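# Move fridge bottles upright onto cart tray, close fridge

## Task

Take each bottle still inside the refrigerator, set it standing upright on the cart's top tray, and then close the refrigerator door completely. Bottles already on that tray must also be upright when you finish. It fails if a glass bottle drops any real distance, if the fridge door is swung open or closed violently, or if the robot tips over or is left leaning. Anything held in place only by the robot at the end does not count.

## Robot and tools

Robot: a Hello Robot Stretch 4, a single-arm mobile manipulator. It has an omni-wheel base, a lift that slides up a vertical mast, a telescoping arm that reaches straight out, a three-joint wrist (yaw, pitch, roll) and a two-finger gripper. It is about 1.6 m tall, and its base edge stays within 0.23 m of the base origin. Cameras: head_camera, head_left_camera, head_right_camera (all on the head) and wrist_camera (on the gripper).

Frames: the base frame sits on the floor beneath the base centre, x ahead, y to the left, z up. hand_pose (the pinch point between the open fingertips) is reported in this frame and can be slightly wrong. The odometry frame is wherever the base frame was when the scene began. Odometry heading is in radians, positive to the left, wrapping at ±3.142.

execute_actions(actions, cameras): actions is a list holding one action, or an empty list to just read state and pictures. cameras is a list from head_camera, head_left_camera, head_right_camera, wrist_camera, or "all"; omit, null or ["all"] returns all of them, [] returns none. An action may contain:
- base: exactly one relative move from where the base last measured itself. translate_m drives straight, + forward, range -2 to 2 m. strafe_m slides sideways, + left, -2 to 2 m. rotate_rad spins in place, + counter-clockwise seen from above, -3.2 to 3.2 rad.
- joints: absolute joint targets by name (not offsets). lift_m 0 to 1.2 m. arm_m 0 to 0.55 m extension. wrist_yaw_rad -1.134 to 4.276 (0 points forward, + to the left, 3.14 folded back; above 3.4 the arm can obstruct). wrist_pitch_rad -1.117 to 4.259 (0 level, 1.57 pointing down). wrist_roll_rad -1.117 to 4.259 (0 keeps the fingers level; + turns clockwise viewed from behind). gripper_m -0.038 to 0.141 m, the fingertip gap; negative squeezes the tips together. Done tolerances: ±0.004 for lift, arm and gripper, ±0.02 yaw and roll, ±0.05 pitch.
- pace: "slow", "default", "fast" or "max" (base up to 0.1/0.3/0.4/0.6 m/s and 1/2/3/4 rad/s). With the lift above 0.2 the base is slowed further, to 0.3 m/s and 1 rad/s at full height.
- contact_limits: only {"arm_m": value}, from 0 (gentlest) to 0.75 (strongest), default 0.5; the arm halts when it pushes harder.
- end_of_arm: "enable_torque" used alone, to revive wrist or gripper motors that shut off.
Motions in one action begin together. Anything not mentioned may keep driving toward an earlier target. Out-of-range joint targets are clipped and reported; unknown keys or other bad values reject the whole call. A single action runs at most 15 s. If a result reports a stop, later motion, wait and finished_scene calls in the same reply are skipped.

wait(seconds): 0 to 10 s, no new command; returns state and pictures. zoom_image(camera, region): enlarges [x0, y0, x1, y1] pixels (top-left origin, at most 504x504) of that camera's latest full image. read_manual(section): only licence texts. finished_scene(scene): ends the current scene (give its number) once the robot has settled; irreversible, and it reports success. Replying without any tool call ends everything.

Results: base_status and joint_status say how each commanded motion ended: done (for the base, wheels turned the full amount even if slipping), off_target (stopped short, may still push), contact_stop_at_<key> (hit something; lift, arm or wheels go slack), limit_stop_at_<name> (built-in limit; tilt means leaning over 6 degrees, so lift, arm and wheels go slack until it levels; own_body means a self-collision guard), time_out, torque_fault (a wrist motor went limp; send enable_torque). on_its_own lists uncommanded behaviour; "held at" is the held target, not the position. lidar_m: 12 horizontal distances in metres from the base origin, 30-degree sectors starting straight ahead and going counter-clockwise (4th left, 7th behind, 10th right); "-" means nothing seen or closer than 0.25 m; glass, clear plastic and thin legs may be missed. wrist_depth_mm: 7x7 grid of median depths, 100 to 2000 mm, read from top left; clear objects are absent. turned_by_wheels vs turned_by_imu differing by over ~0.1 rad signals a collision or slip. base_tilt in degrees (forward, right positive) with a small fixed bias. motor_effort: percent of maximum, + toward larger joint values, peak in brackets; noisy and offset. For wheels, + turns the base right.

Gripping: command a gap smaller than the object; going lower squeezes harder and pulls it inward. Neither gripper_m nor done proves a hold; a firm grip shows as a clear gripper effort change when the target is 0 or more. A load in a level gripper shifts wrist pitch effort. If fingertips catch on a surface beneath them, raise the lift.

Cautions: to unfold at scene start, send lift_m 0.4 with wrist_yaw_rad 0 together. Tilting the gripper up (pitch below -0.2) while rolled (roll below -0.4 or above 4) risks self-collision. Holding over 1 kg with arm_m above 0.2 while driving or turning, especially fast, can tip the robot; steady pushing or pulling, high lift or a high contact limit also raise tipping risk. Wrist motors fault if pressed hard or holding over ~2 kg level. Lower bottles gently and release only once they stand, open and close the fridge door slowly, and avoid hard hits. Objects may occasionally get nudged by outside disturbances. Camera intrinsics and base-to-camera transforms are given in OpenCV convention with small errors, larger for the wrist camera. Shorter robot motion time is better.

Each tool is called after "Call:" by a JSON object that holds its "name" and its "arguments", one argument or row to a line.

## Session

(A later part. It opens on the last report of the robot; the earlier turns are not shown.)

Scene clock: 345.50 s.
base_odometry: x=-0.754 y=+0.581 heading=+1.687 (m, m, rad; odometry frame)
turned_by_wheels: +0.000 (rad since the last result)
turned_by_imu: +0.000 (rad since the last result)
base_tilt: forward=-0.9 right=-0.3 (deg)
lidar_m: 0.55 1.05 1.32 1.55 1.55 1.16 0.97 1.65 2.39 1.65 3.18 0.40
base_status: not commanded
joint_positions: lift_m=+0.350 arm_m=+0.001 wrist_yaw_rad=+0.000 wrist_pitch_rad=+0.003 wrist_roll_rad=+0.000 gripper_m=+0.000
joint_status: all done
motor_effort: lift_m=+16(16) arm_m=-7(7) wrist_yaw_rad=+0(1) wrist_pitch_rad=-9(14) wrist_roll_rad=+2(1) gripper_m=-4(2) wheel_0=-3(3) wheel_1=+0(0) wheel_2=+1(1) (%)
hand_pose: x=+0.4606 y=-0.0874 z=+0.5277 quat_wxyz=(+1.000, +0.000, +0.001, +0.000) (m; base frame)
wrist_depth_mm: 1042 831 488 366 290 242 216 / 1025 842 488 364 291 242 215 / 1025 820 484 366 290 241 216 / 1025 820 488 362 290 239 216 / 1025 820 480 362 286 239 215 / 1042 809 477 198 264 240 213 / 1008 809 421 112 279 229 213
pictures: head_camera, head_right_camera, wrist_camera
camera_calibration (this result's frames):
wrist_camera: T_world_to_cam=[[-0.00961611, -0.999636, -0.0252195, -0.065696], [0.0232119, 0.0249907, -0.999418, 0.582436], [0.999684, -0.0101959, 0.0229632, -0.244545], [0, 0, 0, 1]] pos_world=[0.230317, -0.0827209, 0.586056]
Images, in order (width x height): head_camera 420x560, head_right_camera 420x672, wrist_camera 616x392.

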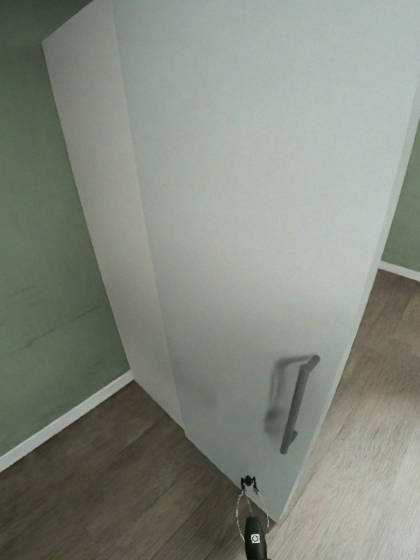

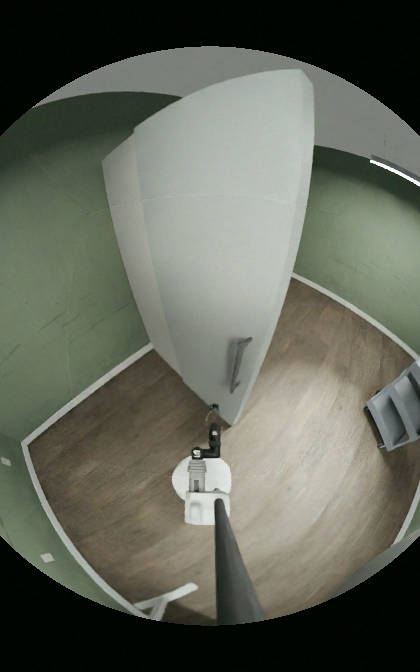

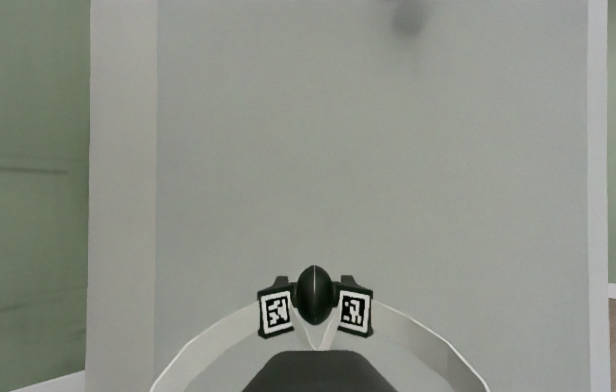

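Call:
{"name": "execute_actions", "arguments": {
  "actions": [
    {"base": {"strafe_m": -0.06}, "pace": "slow"}
  ],
  "cameras": []
}}

Call:
{"name": "execute_actions", "arguments": {
  "actions": [
    {"base": {"translate_m": 0.2}, "pace": "slow"}
  ],
  "cameras": ["head_camera", "wrist_camera"]
}}

Scene clock: 355.67 s.
base_odometry: x=-0.695 y=+0.588 heading=+1.687 (m, m, rad; odometry frame)
turned_by_wheels: +0.000 (rad since the last result)
turned_by_imu: +0.002 (rad since the last result)
base_tilt: forward=-0.9 right=-0.3 (deg)
lidar_m: 0.42 0.86 1.37 1.58 1.61 1.12 1.01 1.77 2.36 1.61 3.14 0.45
base_status: done
joint_positions: lift_m=+0.350 arm_m=+0.001 wrist_yaw_rad=+0.000 wrist_pitch_rad=+0.003 wrist_roll_rad=+0.000 gripper_m=+0.000
joint_status: not commanded
motor_effort: lift_m=+16(16) arm_m=-7(7) wrist_yaw_rad=+0(1) wrist_pitch_rad=-11(9) wrist_roll_rad=+2(2) gripper_m=-5(6) wheel_0=+1(6) wheel_1=-2(5) wheel_2=+0(2) (%)
hand_pose: x=+0.4606 y=-0.0874 z=+0.5277 quat_wxyz=(+1.000, +0.000, +0.001, +0.000) (m; base frame)
wrist_depth_mm: 1060 621 404 301 239 215 - / 1060 615 404 301 239 214 - / 1042 609 402 300 239 215 - / 1025 615 399 297 239 213 - / 1060 603 399 298 238 213 - / 1060 591 394 198 218 213 - / 1042 591 343 112 230 209 1397
pictures: none
No camera images: the call's "cameras" was empty. Leave "cameras" out to get every camera's image.

Scene clock: 358.97 s.
base_odometry: x=-0.718 y=+0.786 heading=+1.688 (m, m, rad; odometry frame)
turned_by_wheels: +0.000 (rad since the last result)
turned_by_imu: +0.000 (rad since the last result)
base_tilt: forward=-0.9 right=-0.3 (deg)
lidar_m: 0.47 0.63 1.21 1.45 1.74 1.35 1.21 2.51 2.48 1.58 3.00 0.40
base_status: done
joint_positions: lift_m=+0.350 arm_m=+0.001 wrist_yaw_rad=+0.000 wrist_pitch_rad=+0.003 wrist_roll_rad=+0.000 gripper_m=+0.000
joint_status: not commanded
motor_effort: lift_m=+16(16) arm_m=-6(7) wrist_yaw_rad=-1(2) wrist_pitch_rad=-8(11) wrist_roll_rad=+2(3) gripper_m=-3(2) wheel_0=+4(8) wheel_1=+2(5) wheel_2=-3(8) (%)
hand_pose: x=+0.4604 y=-0.0873 z=+0.5277 quat_wxyz=(+1.000, +0.000, +0.001, +0.000) (m; base frame)
wrist_depth_mm: 433 364 317 279 249 227 211 / 430 362 317 278 250 225 210 / 424 362 314 278 249 224 209 / 427 359 312 278 249 225 210 / 421 359 312 276 247 224 209 / 418 357 309 198 236 224 209 / 421 355 293 112 242 217 208
pictures: head_camera, wrist_camera
camera_calibration (this result's frames):
wrist_camera: T_world_to_cam=[[-0.00929907, -0.999639, -0.025221, -0.0657521], [0.0233473, 0.0249982, -0.999415, 0.582417], [0.999684, -0.00988247, 0.0231064, -0.244362], [0, 0, 0, 1]] pos_world=[0.230076, -0.0827026, 0.586064]
Images, in order (width x height): head_camera 420x560, wrist_camera 616x392.

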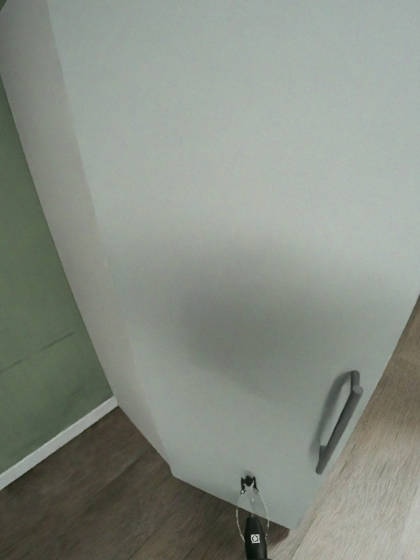

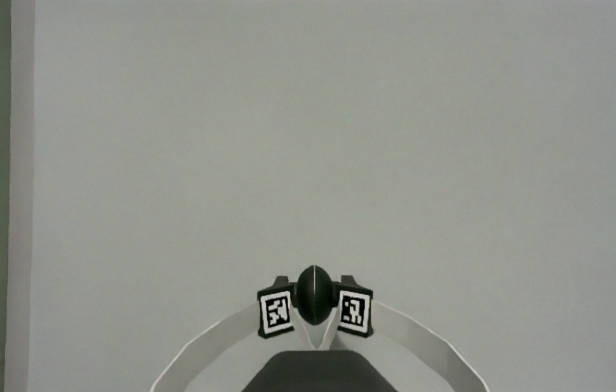

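Call:
{"name": "execute_actions", "arguments": {
  "actions": [
    {"joints": {"arm_m": 0.25}, "pace": "slow", "contact_limits": {"arm_m": 0.3}}
  ],
  "cameras": ["head_camera"]
}}

Scene clock: 364.70 s.
base_odometry: x=-0.718 y=+0.786 heading=+1.688 (m, m, rad; odometry frame)
turned_by_wheels: +0.000 (rad since the last result)
turned_by_imu: +0.002 (rad since the last result)
base_tilt: forward=-0.9 right=-0.3 (deg)
lidar_m: 0.69 0.69 1.23 1.46 1.73 1.36 1.16 2.50 2.51 1.56 2.99 0.91
base_status: not commanded
joint_positions: lift_m=+0.350 arm_m=+0.249 wrist_yaw_rad=+0.000 wrist_pitch_rad=+0.002 wrist_roll_rad=+0.000 gripper_m=+0.000
joint_status: all done
motor_effort: lift_m=+16(16) arm_m=+7(8) wrist_yaw_rad=+1(2) wrist_pitch_rad=-11(10) wrist_roll_rad=+2(3) gripper_m=-3(0) wheel_0=+4(4) wheel_1=+3(2) wheel_2=-3(3) (%)
contact_limits: arm_m 0.3
hand_pose: x=+0.7081 y=-0.0875 z=+0.5278 quat_wxyz=(+1.000, +0.000, +0.001, +0.000) (m; base frame)
wrist_depth_mm: 251 279 310 353 413 477 - / 250 277 310 355 407 - - / 250 277 310 353 407 - - / 251 277 310 351 407 - - / 251 276 309 351 410 - - / 250 277 297 197 392 484 - / 250 272 301 112 397 480 1397
pictures: head_camera
Images, in order (width x height): head_camera 420x560.

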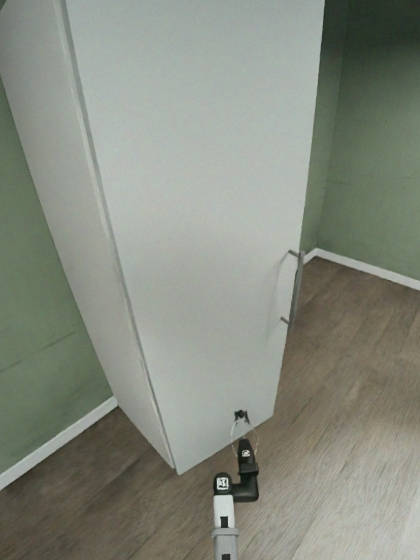

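Call:
{"name": "execute_actions", "arguments": {
  "actions": [],
  "cameras": ["head_camera"]
}}

Scene clock: 368.13 s.
base_odometry: x=-0.718 y=+0.786 heading=+1.688 (m, m, rad; odometry frame)
turned_by_wheels: +0.000 (rad since the last result)
turned_by_imu: +0.001 (rad since the last result)
base_tilt: forward=-0.9 right=-0.3 (deg)
lidar_m: 0.72 0.69 1.24 1.43 1.74 1.38 1.19 2.49 2.51 1.55 2.97 2.48
base_status: not commanded
joint_positions: lift_m=+0.350 arm_m=+0.249 wrist_yaw_rad=+0.000 wrist_pitch_rad=+0.002 wrist_roll_rad=+0.000 gripper_m=+0.000
joint_status: all done
motor_effort: lift_m=+16(16) arm_m=+7(8) wrist_yaw_rad=+2(2) wrist_pitch_rad=-9(10) wrist_roll_rad=+3(3) gripper_m=-1(0) wheel_0=+4(4) wheel_1=+2(2) wheel_2=-3(3) (%)
contact_limits: arm_m 0.3
hand_pose: x=+0.7081 y=-0.0875 z=+0.5278 quat_wxyz=(+1.000, +0.000, +0.001, +0.000) (m; base frame)
wrist_depth_mm: 278 322 384 477 585 - - / 278 320 384 473 1863 - - / 278 324 382 466 1808 - - / 278 320 382 473 1808 - - / 277 320 382 466 1756 - - / 277 320 359 199 559 - - / 277 314 366 112 585 1255 1366
pictures: head_camera
Images, in order (width x height): head_camera 420x560.

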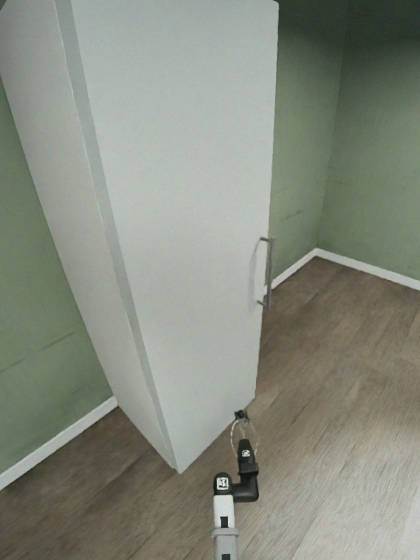

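Call:
{"name": "execute_actions", "arguments": {
  "actions": [
    {"joints": {"arm_m": 0.43}}
  ],
  "cameras": []
}}

Call:
{"name": "execute_actions", "arguments": {
  "actions": [
    {"joints": {"arm_m": 0.49}, "pace": "slow", "contact_limits": {"arm_m": 0.15}}
  ],
  "cameras": ["head_camera", "wrist_camera"]
}}

Scene clock: 375.63 s.
base_odometry: x=-0.718 y=+0.786 heading=+1.688 (m, m, rad; odometry frame)
turned_by_wheels: +0.000 (rad since the last result)
turned_by_imu: +0.002 (rad since the last result)
base_tilt: forward=-0.9 right=-0.3 (deg)
lidar_m: 0.69 0.69 1.24 1.45 1.74 1.38 1.22 2.50 2.51 1.56 2.99 2.48
base_status: not commanded
joint_positions: lift_m=+0.350 arm_m=+0.429 wrist_yaw_rad=+0.000 wrist_pitch_rad=+0.002 wrist_roll_rad=+0.000 gripper_m=+0.000
joint_status: all done
motor_effort: lift_m=+16(17) arm_m=+7(8) wrist_yaw_rad=+1(1) wrist_pitch_rad=-9(8) wrist_roll_rad=+2(3) gripper_m=-2(2) wheel_0=+4(4) wheel_1=+2(2) wheel_2=-3(3) (%)
hand_pose: x=+0.8882 y=-0.0874 z=+0.5278 quat_wxyz=(+1.000, +0.000, +0.001, +0.000) (m; base frame)
wrist_depth_mm: 173 200 237 293 382 - - / 173 200 237 293 382 - - / 172 199 236 291 384 - - / 172 198 236 291 382 - - / 172 199 236 290 379 - - / 172 198 224 198 349 1921 1983 / 172 194 227 112 362 1255 1397
pictures: none
No camera images: the call's "cameras" was empty. Leave "cameras" out to get every camera's image.

Scene clock: 377.47 s.
base_odometry: x=-0.718 y=+0.786 heading=+1.686 (m, m, rad; odometry frame)
turned_by_wheels: -0.001 (rad since the last result)
turned_by_imu: -0.001 (rad since the last result)
base_tilt: forward=-0.9 right=-0.3 (deg)
lidar_m: 0.69 0.67 1.23 1.44 1.75 1.36 1.21 2.51 2.51 1.58 2.98 2.50
base_status: not commanded
joint_positions: lift_m=+0.350 arm_m=+0.488 wrist_yaw_rad=-0.013 wrist_pitch_rad=+0.002 wrist_roll_rad=+0.000 gripper_m=+0.000
joint_status: all done
on_its_own: wrist_yaw_rad is at rest, and its effort (+38) is outside its rest range (-13 to +13)
motor_effort: lift_m=+16(16) arm_m=+10(13) wrist_yaw_rad=+38(37) wrist_pitch_rad=-9(9) wrist_roll_rad=+2(4) gripper_m=-6(5) wheel_0=-3(4) wheel_1=-1(2) wheel_2=-9(9) (%)
contact_limits: arm_m 0.15
hand_pose: x=+0.9464 y=-0.0911 z=+0.5278 quat_wxyz=(+1.000, +0.000, +0.001, -0.006) (m; base frame)
wrist_depth_mm: 143 165 197 245 324 - - / 142 165 196 244 324 - - / 142 165 197 244 324 - - / 141 164 196 245 324 - - / 141 164 195 245 325 - - / 141 164 185 204 192 1863 1921 / 142 160 182 112 322 1229 1366
pictures: head_camera, wrist_camera
camera_calibration (this result's frames):
wrist_camera: T_world_to_cam=[[-0.0222194, -0.999435, -0.025225, -0.0527056], [0.0240084, 0.0246905, -0.999407, 0.570604], [0.999465, -0.0228118, 0.0234462, -0.731391], [0, 0, 0, 1]] pos_world=[0.716129, -0.0834486, 0.586084]
Images, in order (width x height): head_camera 420x560, wrist_camera 616x392.

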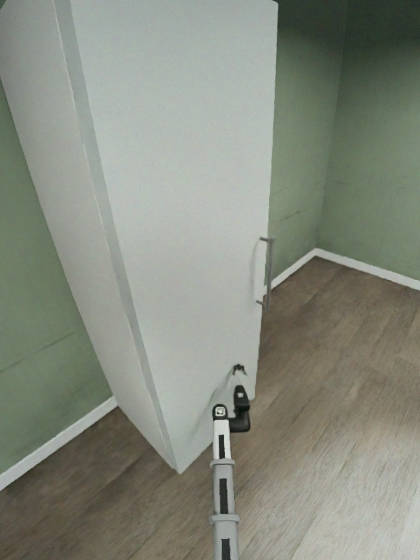

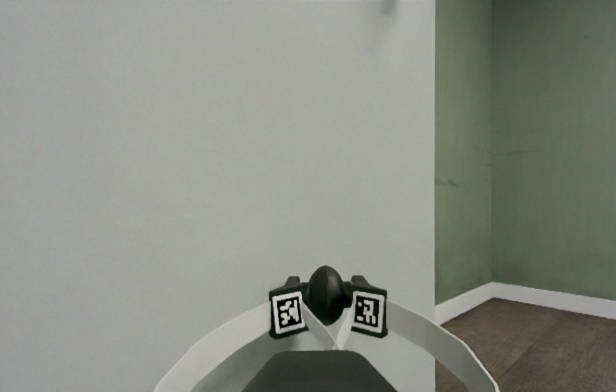

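The door is firmly shut. I'll retract the arm and check the bottles.

Call:
{"name": "execute_actions", "arguments": {
  "actions": [
    {"joints": {"arm_m": 0.43}}
  ],
  "cameras": ["head_right_camera"]
}}

Call:
{"name": "zoom_image", "arguments": {
  "camera": "head_right_camera",
  "region": [300, 300, 420, 500]
}}

Scene clock: 381.67 s.
base_odometry: x=-0.718 y=+0.787 heading=+1.687 (m, m, rad; odometry frame)
turned_by_wheels: +0.001 (rad since the last result)
turned_by_imu: +0.002 (rad since the last result)
base_tilt: forward=-0.9 right=-0.3 (deg)
lidar_m: 0.72 0.66 1.23 1.45 1.74 1.37 1.17 2.49 2.47 1.58 2.99 2.47
base_status: not commanded
joint_positions: lift_m=+0.350 arm_m=+0.431 wrist_yaw_rad=+0.000 wrist_pitch_rad=+0.002 wrist_roll_rad=+0.000 gripper_m=+0.000
joint_status: all done
motor_effort: lift_m=+17(16) arm_m=-7(8) wrist_yaw_rad=+1(38) wrist_pitch_rad=-9(9) wrist_roll_rad=+1(4) gripper_m=-3(3) wheel_0=-1(5) wheel_1=+0(2) wheel_2=-2(9) (%)
hand_pose: x=+0.8906 y=-0.0875 z=+0.5278 quat_wxyz=(+1.000, +0.000, +0.001, +0.000) (m; base frame)
wrist_depth_mm: 171 198 236 291 379 - - / 171 198 236 291 377 - - / 171 197 235 290 377 - - / 171 197 234 290 379 - - / 171 197 234 289 377 - - / 170 196 223 198 345 1921 - / 171 193 224 112 359 1308 1397
pictures: head_right_camera
Images, in order (width x height): head_right_camera 420x672.

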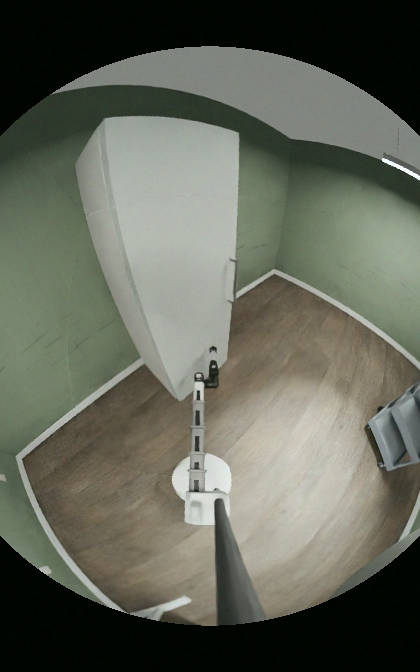

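Region (300, 300, 420, 500) of head_right_camera's 420x672 image, scaled by 2.520, with more detail than that image has; it fills the left 302 columns of this view, and the rest is white.

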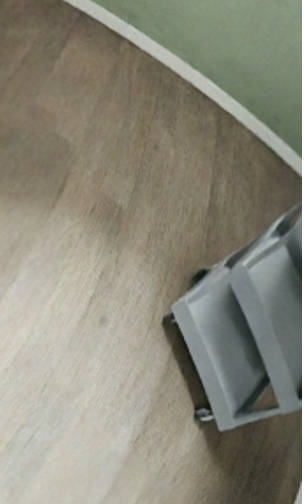

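Call:
{"name": "execute_actions", "arguments": {
  "actions": [
    {"base": {"rotate_rad": -0.9}, "joints": {"arm_m": 0.3}}
  ],
  "cameras": ["head_camera", "head_left_camera"]
}}

Scene clock: 385.27 s.
base_odometry: x=-0.718 y=+0.787 heading=+0.787 (m, m, rad; odometry frame)
turned_by_wheels: -0.900 (rad since the last result)
turned_by_imu: -0.918 (rad since the last result)
base_tilt: forward=-0.9 right=-0.4 (deg)
lidar_m: 2.97 1.02 0.66 0.87 1.24 1.60 1.73 1.19 1.29 2.48 1.70 1.56
base_status: done
joint_positions: lift_m=+0.350 arm_m=+0.301 wrist_yaw_rad=+0.000 wrist_pitch_rad=+0.003 wrist_roll_rad=+0.000 gripper_m=+0.000
joint_status: all done
motor_effort: lift_m=+16(16) arm_m=-7(9) wrist_yaw_rad=+2(0) wrist_pitch_rad=-8(9) wrist_roll_rad=+3(2) gripper_m=-5(3) wheel_0=+2(10) wheel_1=+2(9) wheel_2=+0(8) (%)
hand_pose: x=+0.7606 y=-0.0875 z=+0.5277 quat_wxyz=(+1.000, +0.000, +0.001, +0.000) (m; base frame)
wrist_depth_mm: - - - - - - - / - - - - - - - / - - - - - - - / - - - - - - - / - - - - - - - / 1983 1983 - 198 1708 - - / 1336 1308 1160 112 1255 1281 1205
pictures: head_camera, head_left_camera
Images, in order (width x height): head_camera 420x560, head_left_camera 420x672.

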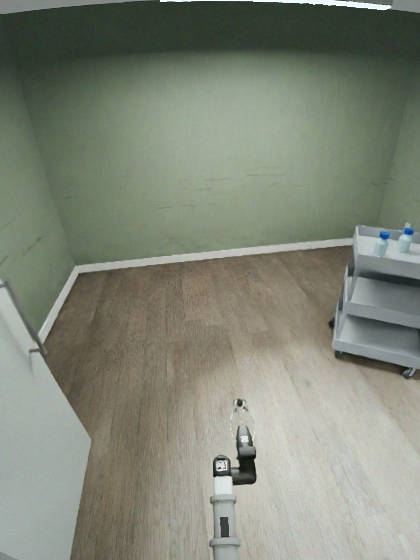

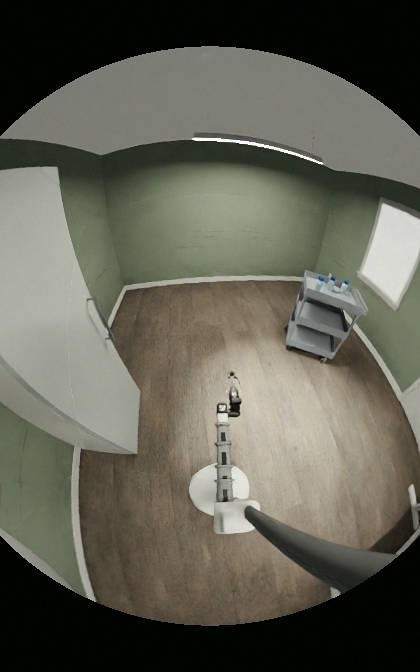

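All three bottles are upright and the door is shut.

Call:
{"name": "finished_scene", "arguments": {
  "scene": 1
}}

The scene is finished: the task was done.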